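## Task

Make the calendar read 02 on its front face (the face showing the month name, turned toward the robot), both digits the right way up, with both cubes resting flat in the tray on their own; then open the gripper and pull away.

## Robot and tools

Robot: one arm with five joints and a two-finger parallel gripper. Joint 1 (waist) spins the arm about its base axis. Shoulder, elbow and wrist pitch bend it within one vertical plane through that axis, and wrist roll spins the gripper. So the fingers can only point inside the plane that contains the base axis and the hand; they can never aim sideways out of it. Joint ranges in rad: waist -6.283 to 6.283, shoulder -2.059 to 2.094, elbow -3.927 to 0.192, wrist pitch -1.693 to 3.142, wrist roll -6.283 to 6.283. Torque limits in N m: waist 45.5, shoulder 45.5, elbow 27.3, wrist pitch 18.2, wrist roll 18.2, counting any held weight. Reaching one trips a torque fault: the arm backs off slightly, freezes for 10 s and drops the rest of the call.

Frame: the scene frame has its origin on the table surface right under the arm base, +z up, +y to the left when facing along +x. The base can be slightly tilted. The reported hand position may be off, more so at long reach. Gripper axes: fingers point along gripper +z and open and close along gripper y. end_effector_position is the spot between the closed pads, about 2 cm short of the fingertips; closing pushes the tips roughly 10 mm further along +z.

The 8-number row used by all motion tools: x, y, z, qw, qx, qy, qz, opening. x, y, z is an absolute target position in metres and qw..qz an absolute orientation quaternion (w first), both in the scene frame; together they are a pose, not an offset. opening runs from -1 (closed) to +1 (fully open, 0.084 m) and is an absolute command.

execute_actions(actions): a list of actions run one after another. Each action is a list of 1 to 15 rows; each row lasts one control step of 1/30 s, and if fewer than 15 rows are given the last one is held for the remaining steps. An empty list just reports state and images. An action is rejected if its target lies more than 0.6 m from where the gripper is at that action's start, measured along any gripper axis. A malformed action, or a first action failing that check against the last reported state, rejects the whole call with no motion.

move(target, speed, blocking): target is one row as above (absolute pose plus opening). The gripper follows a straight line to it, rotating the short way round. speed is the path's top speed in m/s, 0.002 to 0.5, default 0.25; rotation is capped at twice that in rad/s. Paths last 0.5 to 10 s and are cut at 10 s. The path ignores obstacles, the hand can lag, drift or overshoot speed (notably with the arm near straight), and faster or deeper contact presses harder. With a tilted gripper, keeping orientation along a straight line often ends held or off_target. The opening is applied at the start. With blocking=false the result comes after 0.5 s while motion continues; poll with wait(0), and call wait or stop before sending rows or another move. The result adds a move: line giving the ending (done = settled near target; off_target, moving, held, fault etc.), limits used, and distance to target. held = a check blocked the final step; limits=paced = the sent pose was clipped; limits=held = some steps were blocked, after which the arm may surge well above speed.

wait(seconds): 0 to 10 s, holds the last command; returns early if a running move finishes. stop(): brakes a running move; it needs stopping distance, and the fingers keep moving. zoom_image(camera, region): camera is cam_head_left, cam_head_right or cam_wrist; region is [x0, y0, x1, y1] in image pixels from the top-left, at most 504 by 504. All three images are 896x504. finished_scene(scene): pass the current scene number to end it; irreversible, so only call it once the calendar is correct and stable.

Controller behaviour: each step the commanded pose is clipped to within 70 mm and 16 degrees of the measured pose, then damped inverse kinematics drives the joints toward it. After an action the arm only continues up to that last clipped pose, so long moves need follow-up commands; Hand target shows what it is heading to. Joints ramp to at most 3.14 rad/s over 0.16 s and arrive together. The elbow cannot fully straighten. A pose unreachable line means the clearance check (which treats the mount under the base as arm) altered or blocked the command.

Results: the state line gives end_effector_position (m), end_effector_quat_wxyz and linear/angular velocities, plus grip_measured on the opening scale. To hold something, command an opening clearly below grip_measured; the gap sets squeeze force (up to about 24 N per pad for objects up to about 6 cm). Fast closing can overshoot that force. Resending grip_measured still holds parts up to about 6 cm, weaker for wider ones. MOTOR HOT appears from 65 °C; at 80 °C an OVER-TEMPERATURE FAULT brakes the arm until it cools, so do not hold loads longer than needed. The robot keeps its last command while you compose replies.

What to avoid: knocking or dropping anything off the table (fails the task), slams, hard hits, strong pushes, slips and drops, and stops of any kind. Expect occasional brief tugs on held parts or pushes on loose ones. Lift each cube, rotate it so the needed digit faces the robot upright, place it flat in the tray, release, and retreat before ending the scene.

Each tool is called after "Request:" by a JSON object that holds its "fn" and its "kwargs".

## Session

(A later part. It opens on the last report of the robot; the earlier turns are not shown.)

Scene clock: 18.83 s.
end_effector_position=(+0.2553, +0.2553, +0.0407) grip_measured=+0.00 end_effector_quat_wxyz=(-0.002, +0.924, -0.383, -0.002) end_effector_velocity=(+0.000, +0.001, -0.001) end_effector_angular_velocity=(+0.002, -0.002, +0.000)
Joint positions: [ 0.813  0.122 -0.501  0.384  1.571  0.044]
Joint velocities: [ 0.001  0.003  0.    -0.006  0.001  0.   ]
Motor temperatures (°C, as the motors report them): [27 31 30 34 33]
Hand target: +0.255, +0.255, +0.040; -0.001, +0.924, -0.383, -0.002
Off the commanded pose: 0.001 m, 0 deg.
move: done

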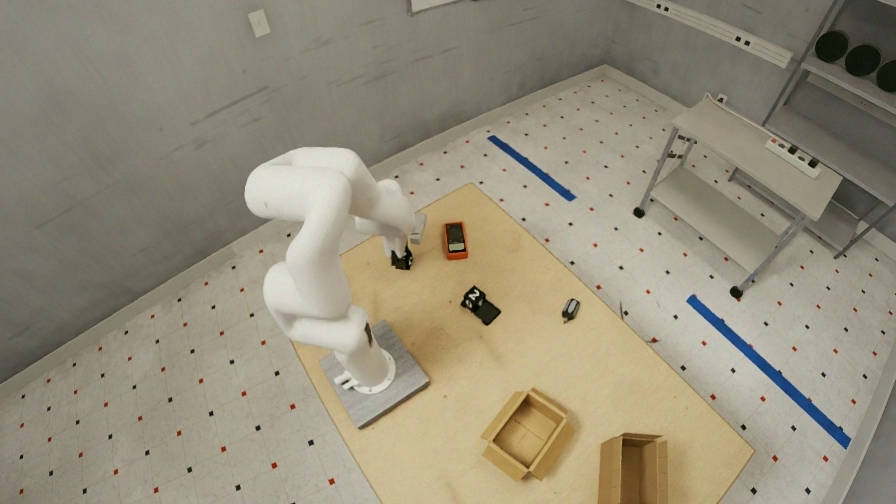

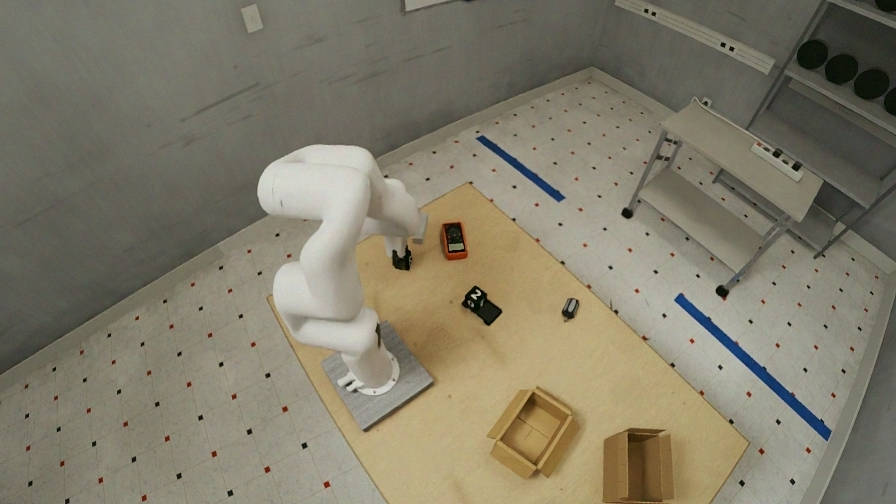

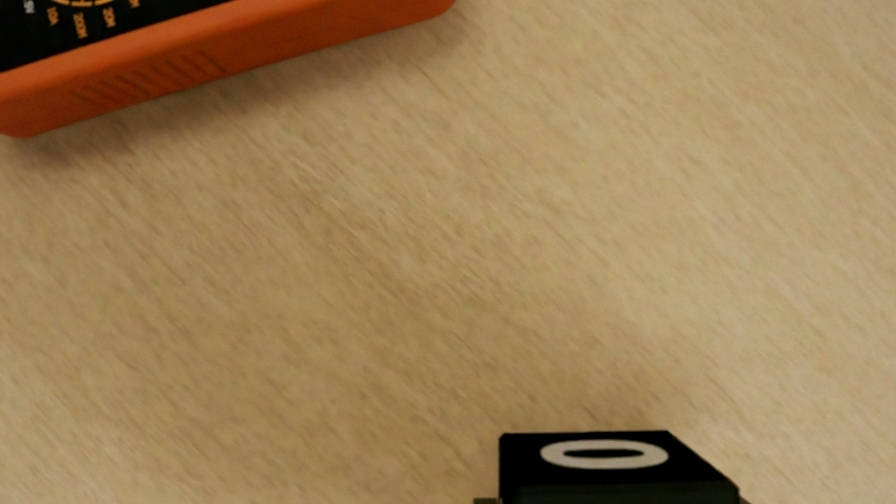

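Request:
{"fn": "move", "kwargs": {"target": [0.255,0.255,0.04,0,0.924,-0.383,0,1]}}

Request:
{"fn": "move", "kwargs": {"target": [0.255,0.255,0.09,0,0.924,-0.383,0,1]}}

Request:
{"fn": "move", "kwargs": {"target": [0.26,0.26,0.09,0.099,0.892,0.37,-0.239,1], "speed": 0.4}}

Request:
{"fn": "move", "kwargs": {"target": [0.26,0.26,0.028,0.099,0.892,0.37,-0.239,1], "speed": 0.08}}

Request:
{"fn": "move", "kwargs": {"target": [0.26,0.26,0.028,0.099,0.892,0.37,-0.239,-0.5]}}

Request:
{"fn": "move", "kwargs": {"target": [0.26,0.26,0.08,0.099,0.892,0.37,-0.239,-0.5], "speed": 0.1}}

Request:
{"fn": "move", "kwargs": {"target": [0.26,0.26,0.08,-0.191,0.8,0.331,0.462,-0.5]}}

Scene clock: 19.83 s.
end_effector_position=(+0.2550, +0.2550, +0.0400) grip_measured=+1.00 end_effector_quat_wxyz=(-0.001, +0.924, -0.383, -0.002) end_effector_velocity=(-0.000, +0.000, +0.000) end_effector_angular_velocity=(-0.000, +0.000, +0.000)
Joint positions: [ 0.813  0.124 -0.501  0.383  1.571  0.084]
Joint velocities: [ 0.001 -0.    -0.     0.001  0.001  0.   ]
Motor temperatures (°C, as the motors report them): [27 31 30 34 33]
Hand target: +0.255, +0.255, +0.040; -0.001, +0.924, -0.383, -0.002
Off the commanded pose: 0.000 m, 0 deg.
move: done

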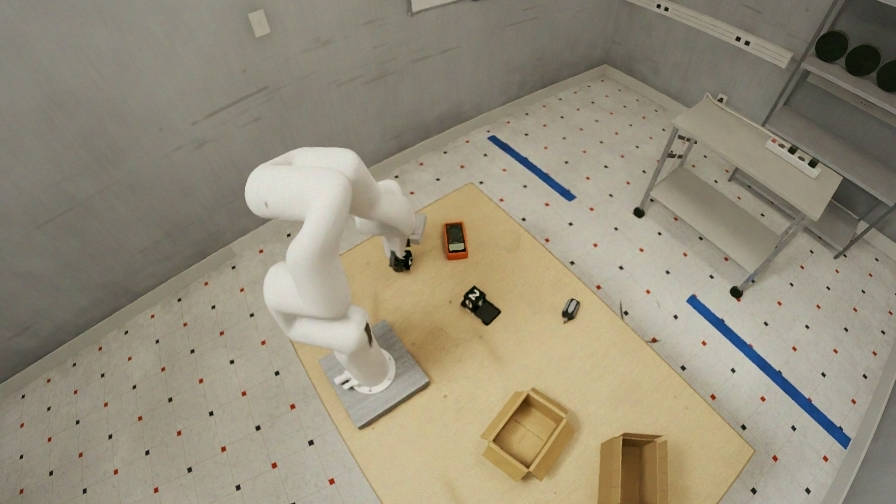

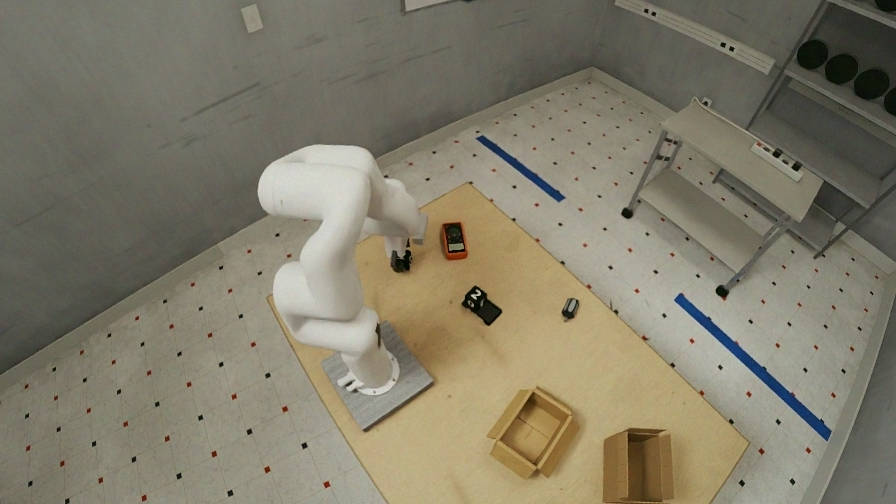

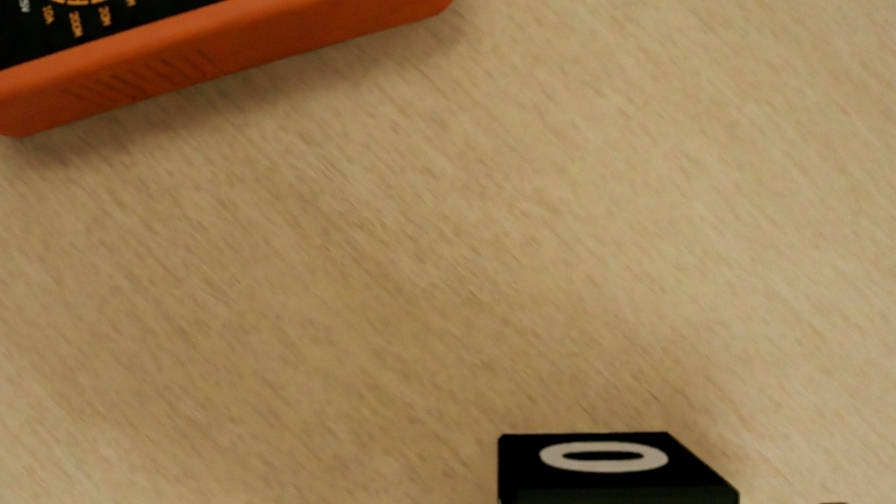

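Scene clock: 20.67 s.
end_effector_position=(+0.2548, +0.2548, +0.0895) grip_measured=+1.00 end_effector_quat_wxyz=(-0.001, +0.924, -0.383, -0.003) end_effector_velocity=(+0.000, +0.000, +0.002) end_effector_angular_velocity=(+0.000, -0.000, +0.001)
Joint positions: [ 0.814 -0.043 -0.508  0.558  1.572  0.084]
Joint velocities: [ 0.    -0.007 -0.002  0.009 -0.    -0.   ]
Motor temperatures (°C, as the motors report them): [27 31 30 34 33]
Hand target: +0.255, +0.255, +0.090; -0.001, +0.924, -0.383, -0.002
Off the commanded pose: 0.001 m, 0 deg.
move: done

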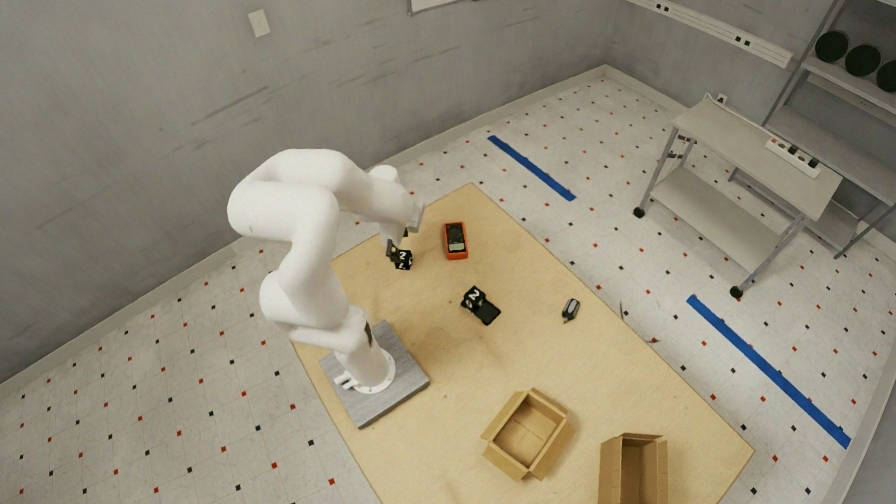

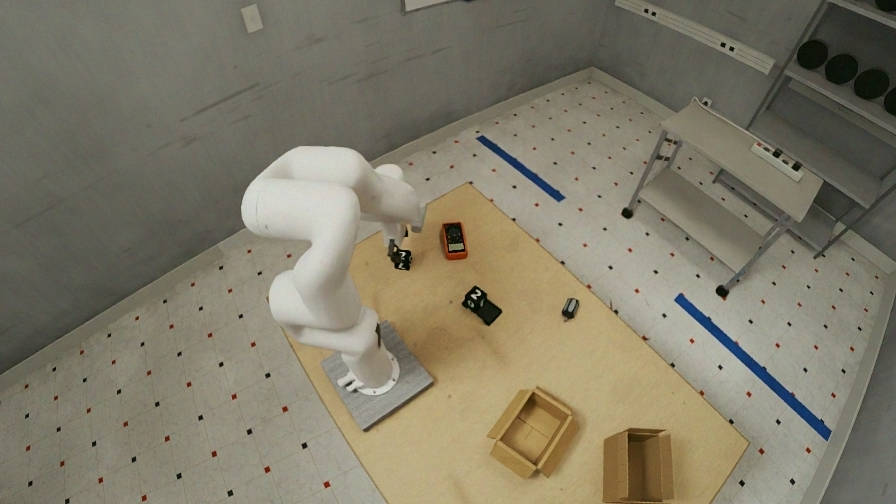

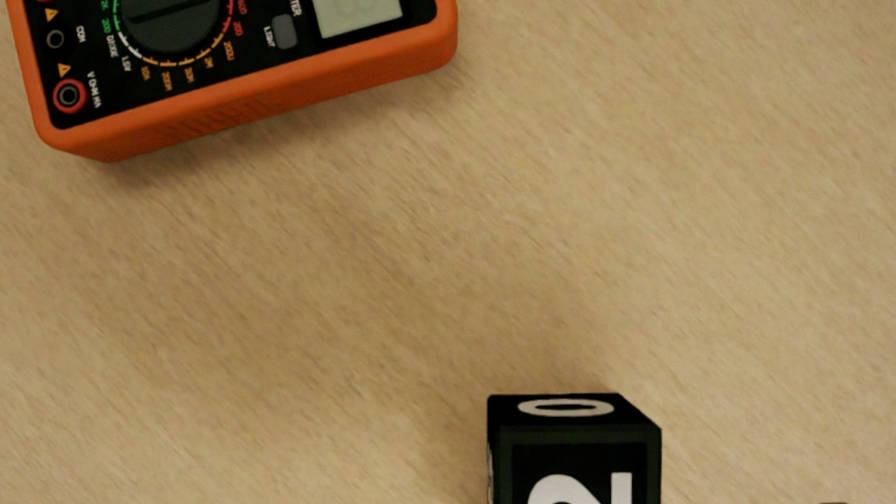

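Scene clock: 23.23 s.
end_effector_position=(+0.2600, +0.2600, +0.0904) grip_measured=+1.00 end_effector_quat_wxyz=(+0.097, +0.893, +0.369, -0.240) end_effector_velocity=(-0.000, +0.000, +0.000) end_effector_angular_velocity=(+0.001, +0.006, +0.010)
Joint positions: [ 0.814  0.35  -1.059  1.239  0.003  0.084]
Joint velocities: [ 0.001  0.004 -0.005  0.005 -0.01  -0.   ]
Motor temperatures (°C, as the motors report them): [27 31 30 34 33]
Hand target: +0.260, +0.260, +0.090; +0.097, +0.892, +0.370, -0.240
Off the commanded pose: 0.000 m, 0 deg.
move: done

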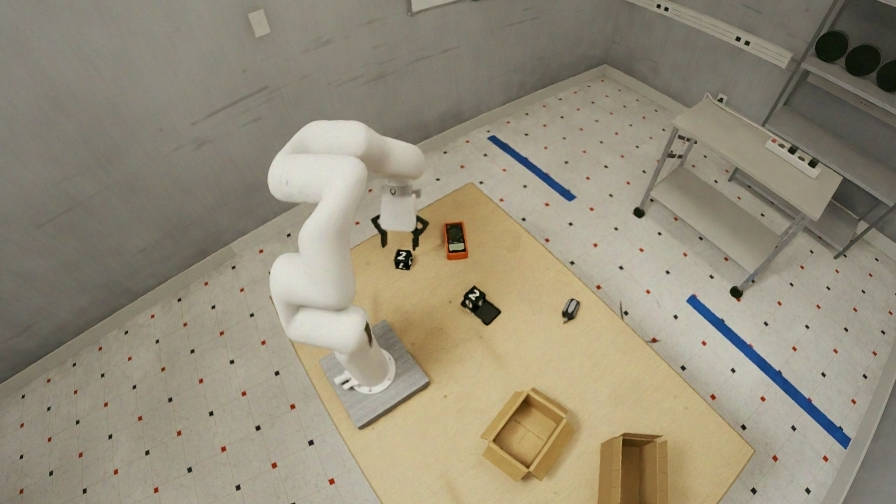

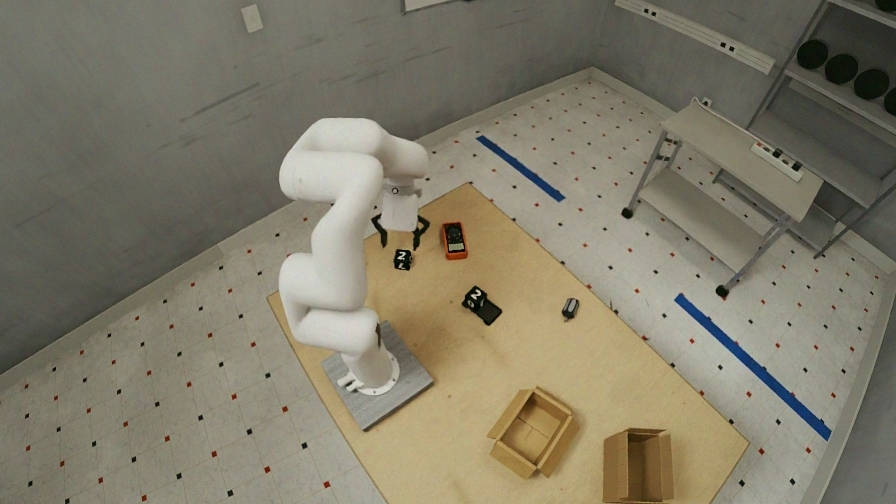

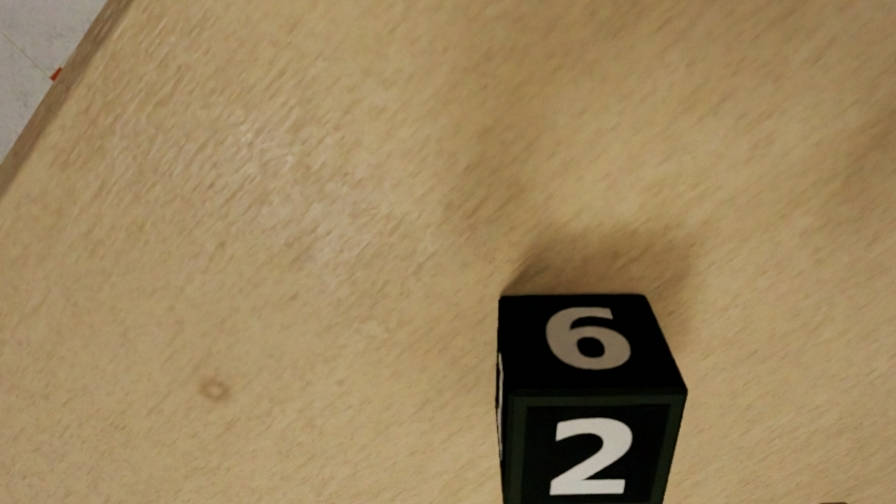

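Scene clock: 24.40 s.
end_effector_position=(+0.2601, +0.2602, +0.0284) grip_measured=+1.00 end_effector_quat_wxyz=(+0.097, +0.893, +0.370, -0.240) end_effector_velocity=(-0.001, -0.001, -0.002) end_effector_angular_velocity=(-0.002, +0.003, +0.002)
Joint positions: [ 0.814  0.49  -1.052  1.092  0.002  0.084]
Joint velocities: [ 0.001  0.004  0.001 -0.003 -0.002  0.   ]
Motor temperatures (°C, as the motors report them): [27 31 30 34 33]
Hand target: +0.260, +0.260, +0.028; +0.097, +0.892, +0.370, -0.240
Off the commanded pose: 0.000 m, 0 deg.
move: done

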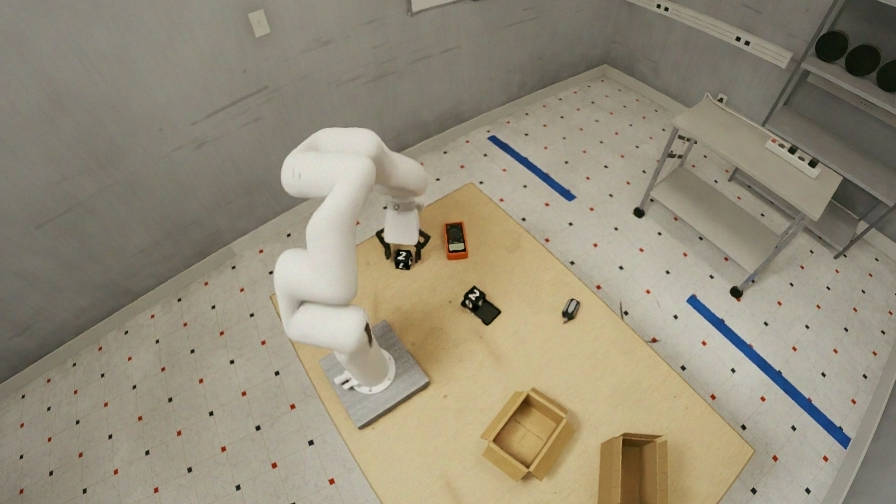

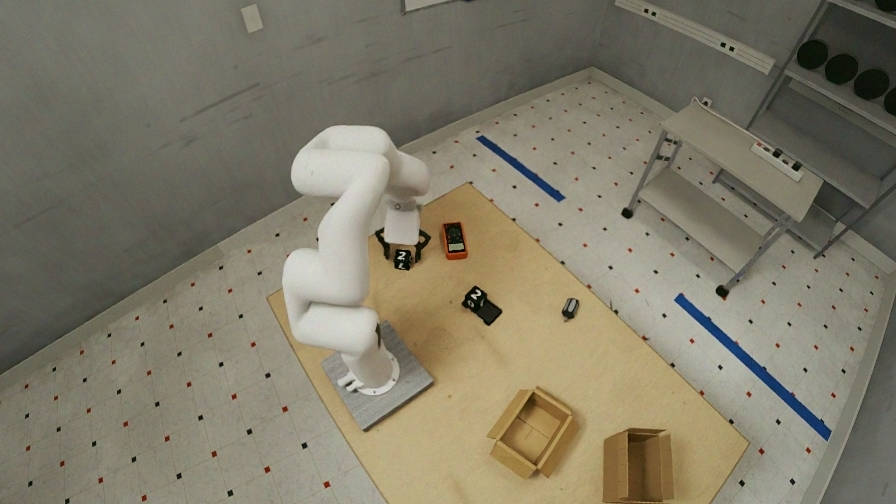

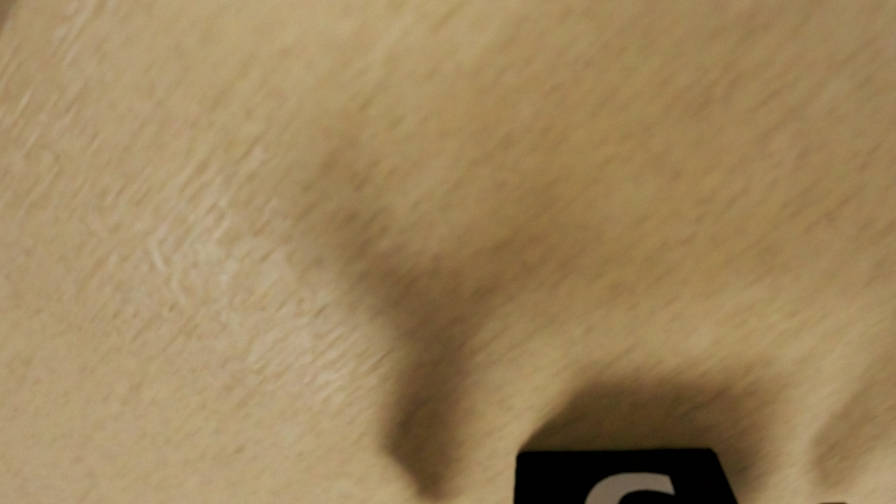

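Scene clock: 25.10 s.
end_effector_position=(+0.2601, +0.2603, +0.0283) grip_measured=+0.00 end_effector_quat_wxyz=(+0.097, +0.893, +0.370, -0.240) end_effector_velocity=(-0.001, +0.000, -0.000) end_effector_angular_velocity=(-0.000, +0.002, +0.004)
Joint positions: [ 0.814  0.49  -1.053  1.092  0.002  0.044]
Joint velocities: [ 0.002  0.     0.     0.001 -0.002  0.   ]
Motor temperatures (°C, as the motors report them): [27 31 30 34 33]
Hand target: +0.260, +0.260, +0.028; +0.097, +0.892, +0.370, -0.240
Off the commanded pose: 0.000 m, 0 deg.
move: done

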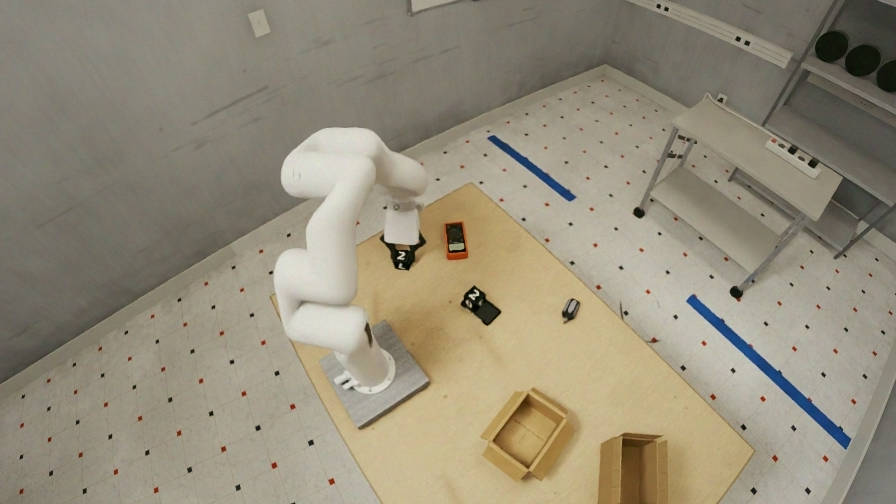

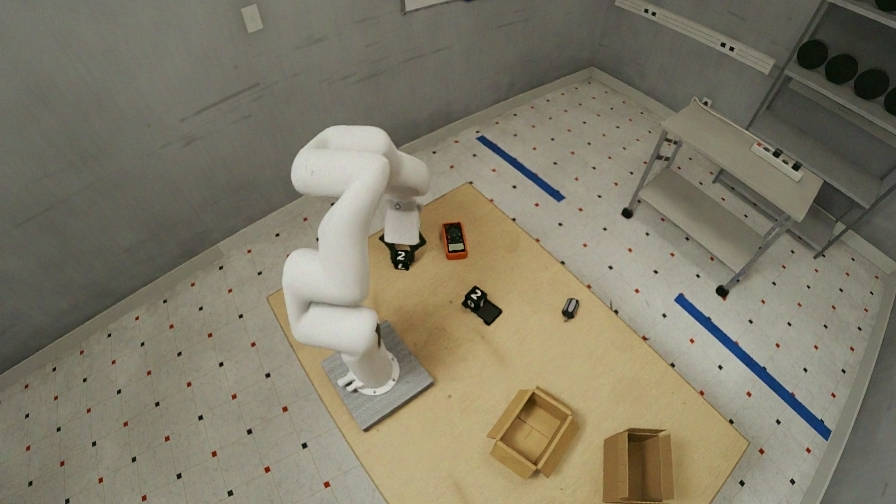

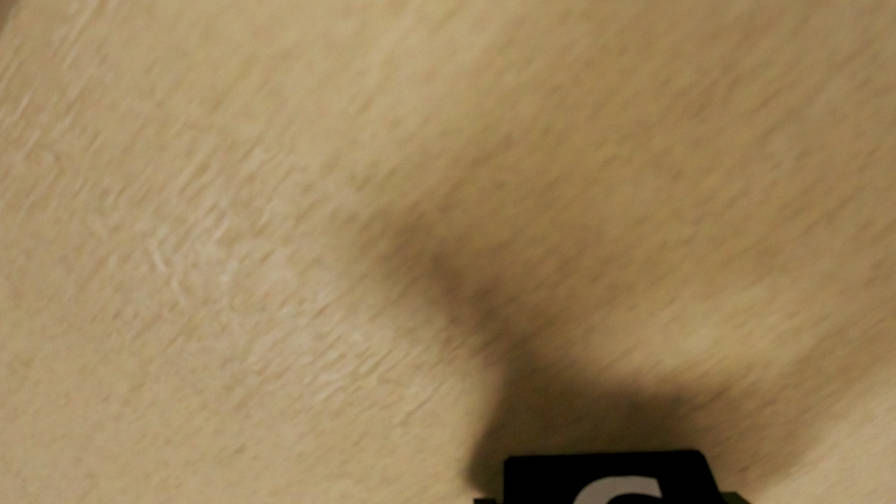

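Scene clock: 26.00 s.
end_effector_position=(+0.2597, +0.2599, +0.0796) grip_measured=+0.00 end_effector_quat_wxyz=(+0.097, +0.892, +0.370, -0.240) end_effector_velocity=(+0.000, +0.000, +0.002) end_effector_angular_velocity=(+0.001, -0.001, +0.000)
Joint positions: [ 0.814  0.373 -1.055  1.213  0.003  0.044]
Joint velocities: [ 0.    -0.005 -0.002  0.005 -0.    -0.   ]
Motor temperatures (°C, as the motors report them): [27 31 30 34 33]
Hand target: +0.260, +0.260, +0.080; +0.097, +0.892, +0.370, -0.240
Off the commanded pose: 0.001 m, 0 deg.
move: done

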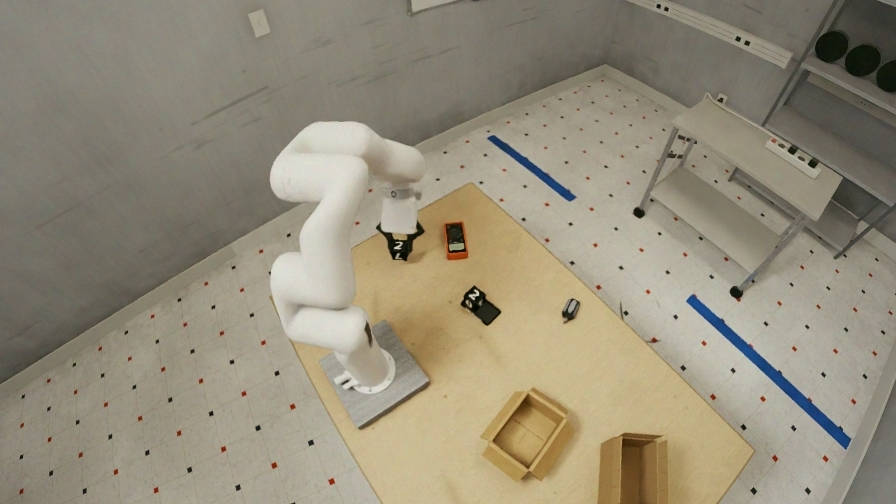

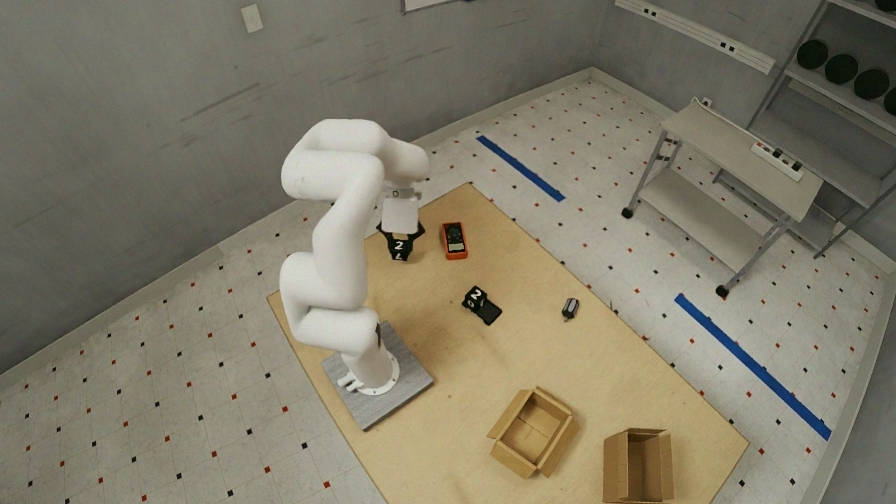

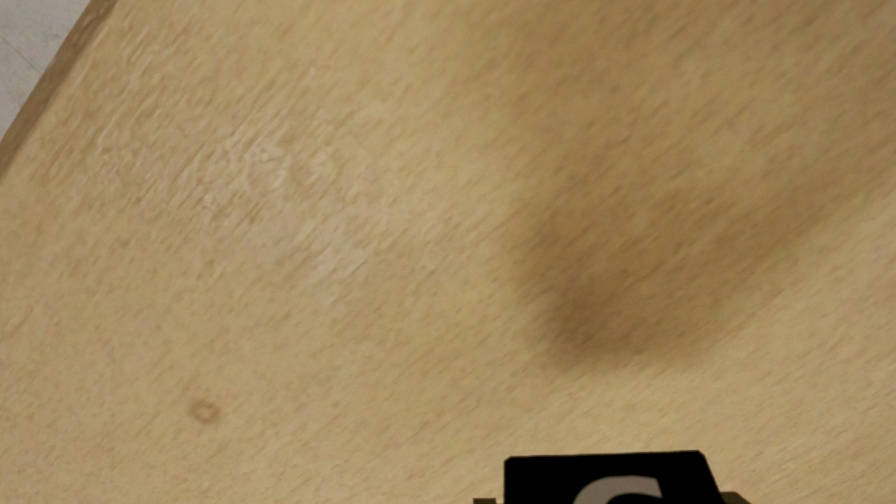

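Scene clock: 29.70 s.
end_effector_position=(+0.2606, +0.2603, +0.0796) grip_measured=+0.00 end_effector_quat_wxyz=(-0.192, +0.799, +0.333, +0.462) end_effector_velocity=(+0.000, -0.000, -0.000) end_effector_angular_velocity=(+0.004, -0.006, -0.001)
Joint positions: [ 0.813  0.789 -0.198 -1.631 -0.007  0.044]
Joint velocities: [-0.001  0.014 -0.006 -0.015 -0.001 -0.   ]
Motor temperatures (°C, as the motors report them): [27 31 30 34 33]
Hand target: +0.261, +0.260, +0.079; -0.192, +0.799, +0.333, +0.462
Off the commanded pose: 0.001 m, 0 deg.
move: done

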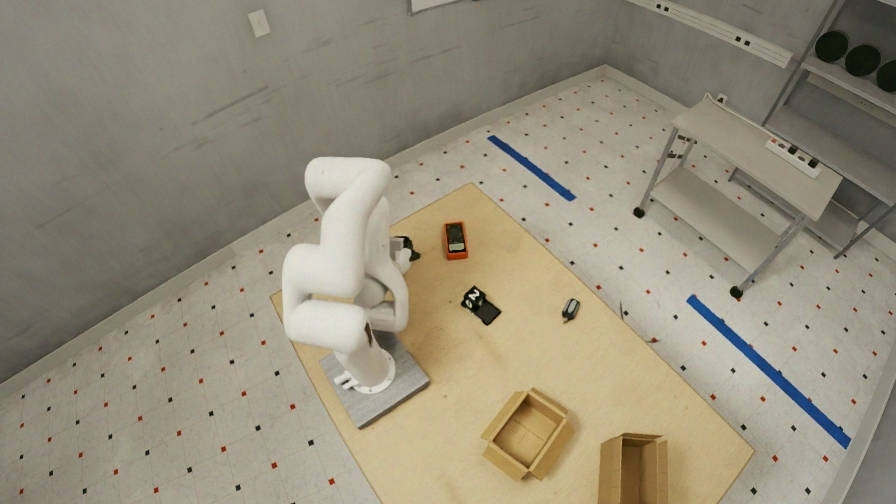

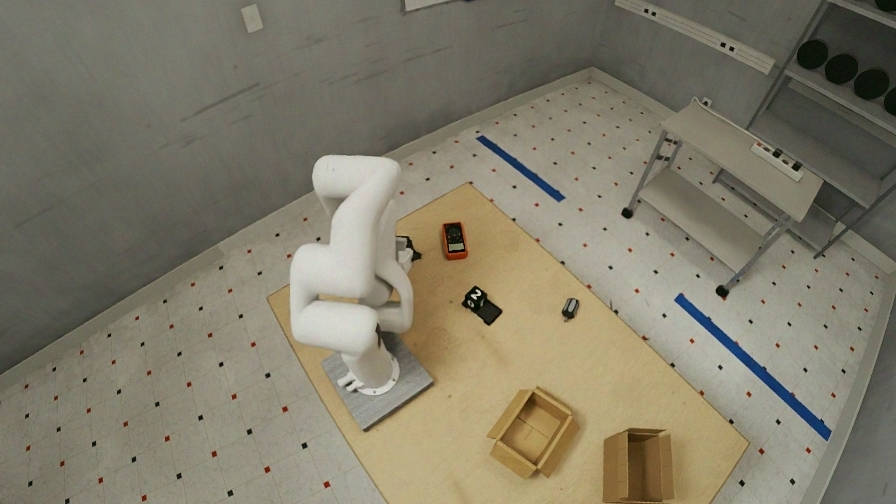

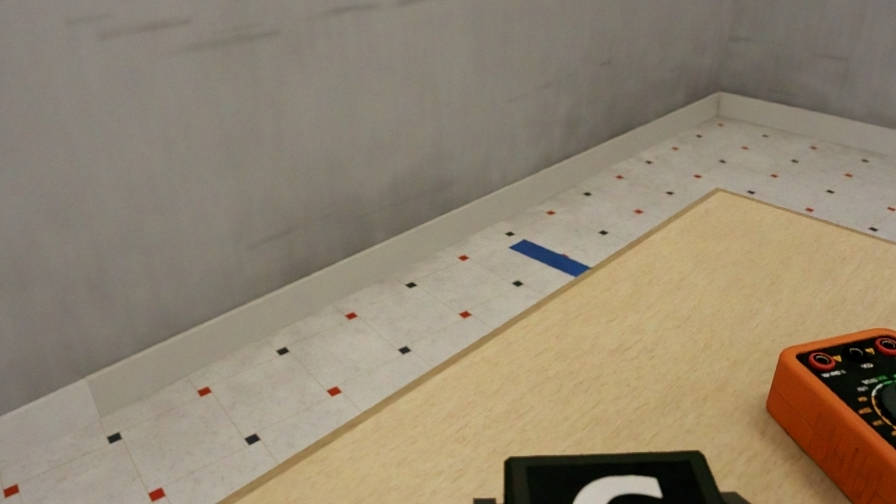

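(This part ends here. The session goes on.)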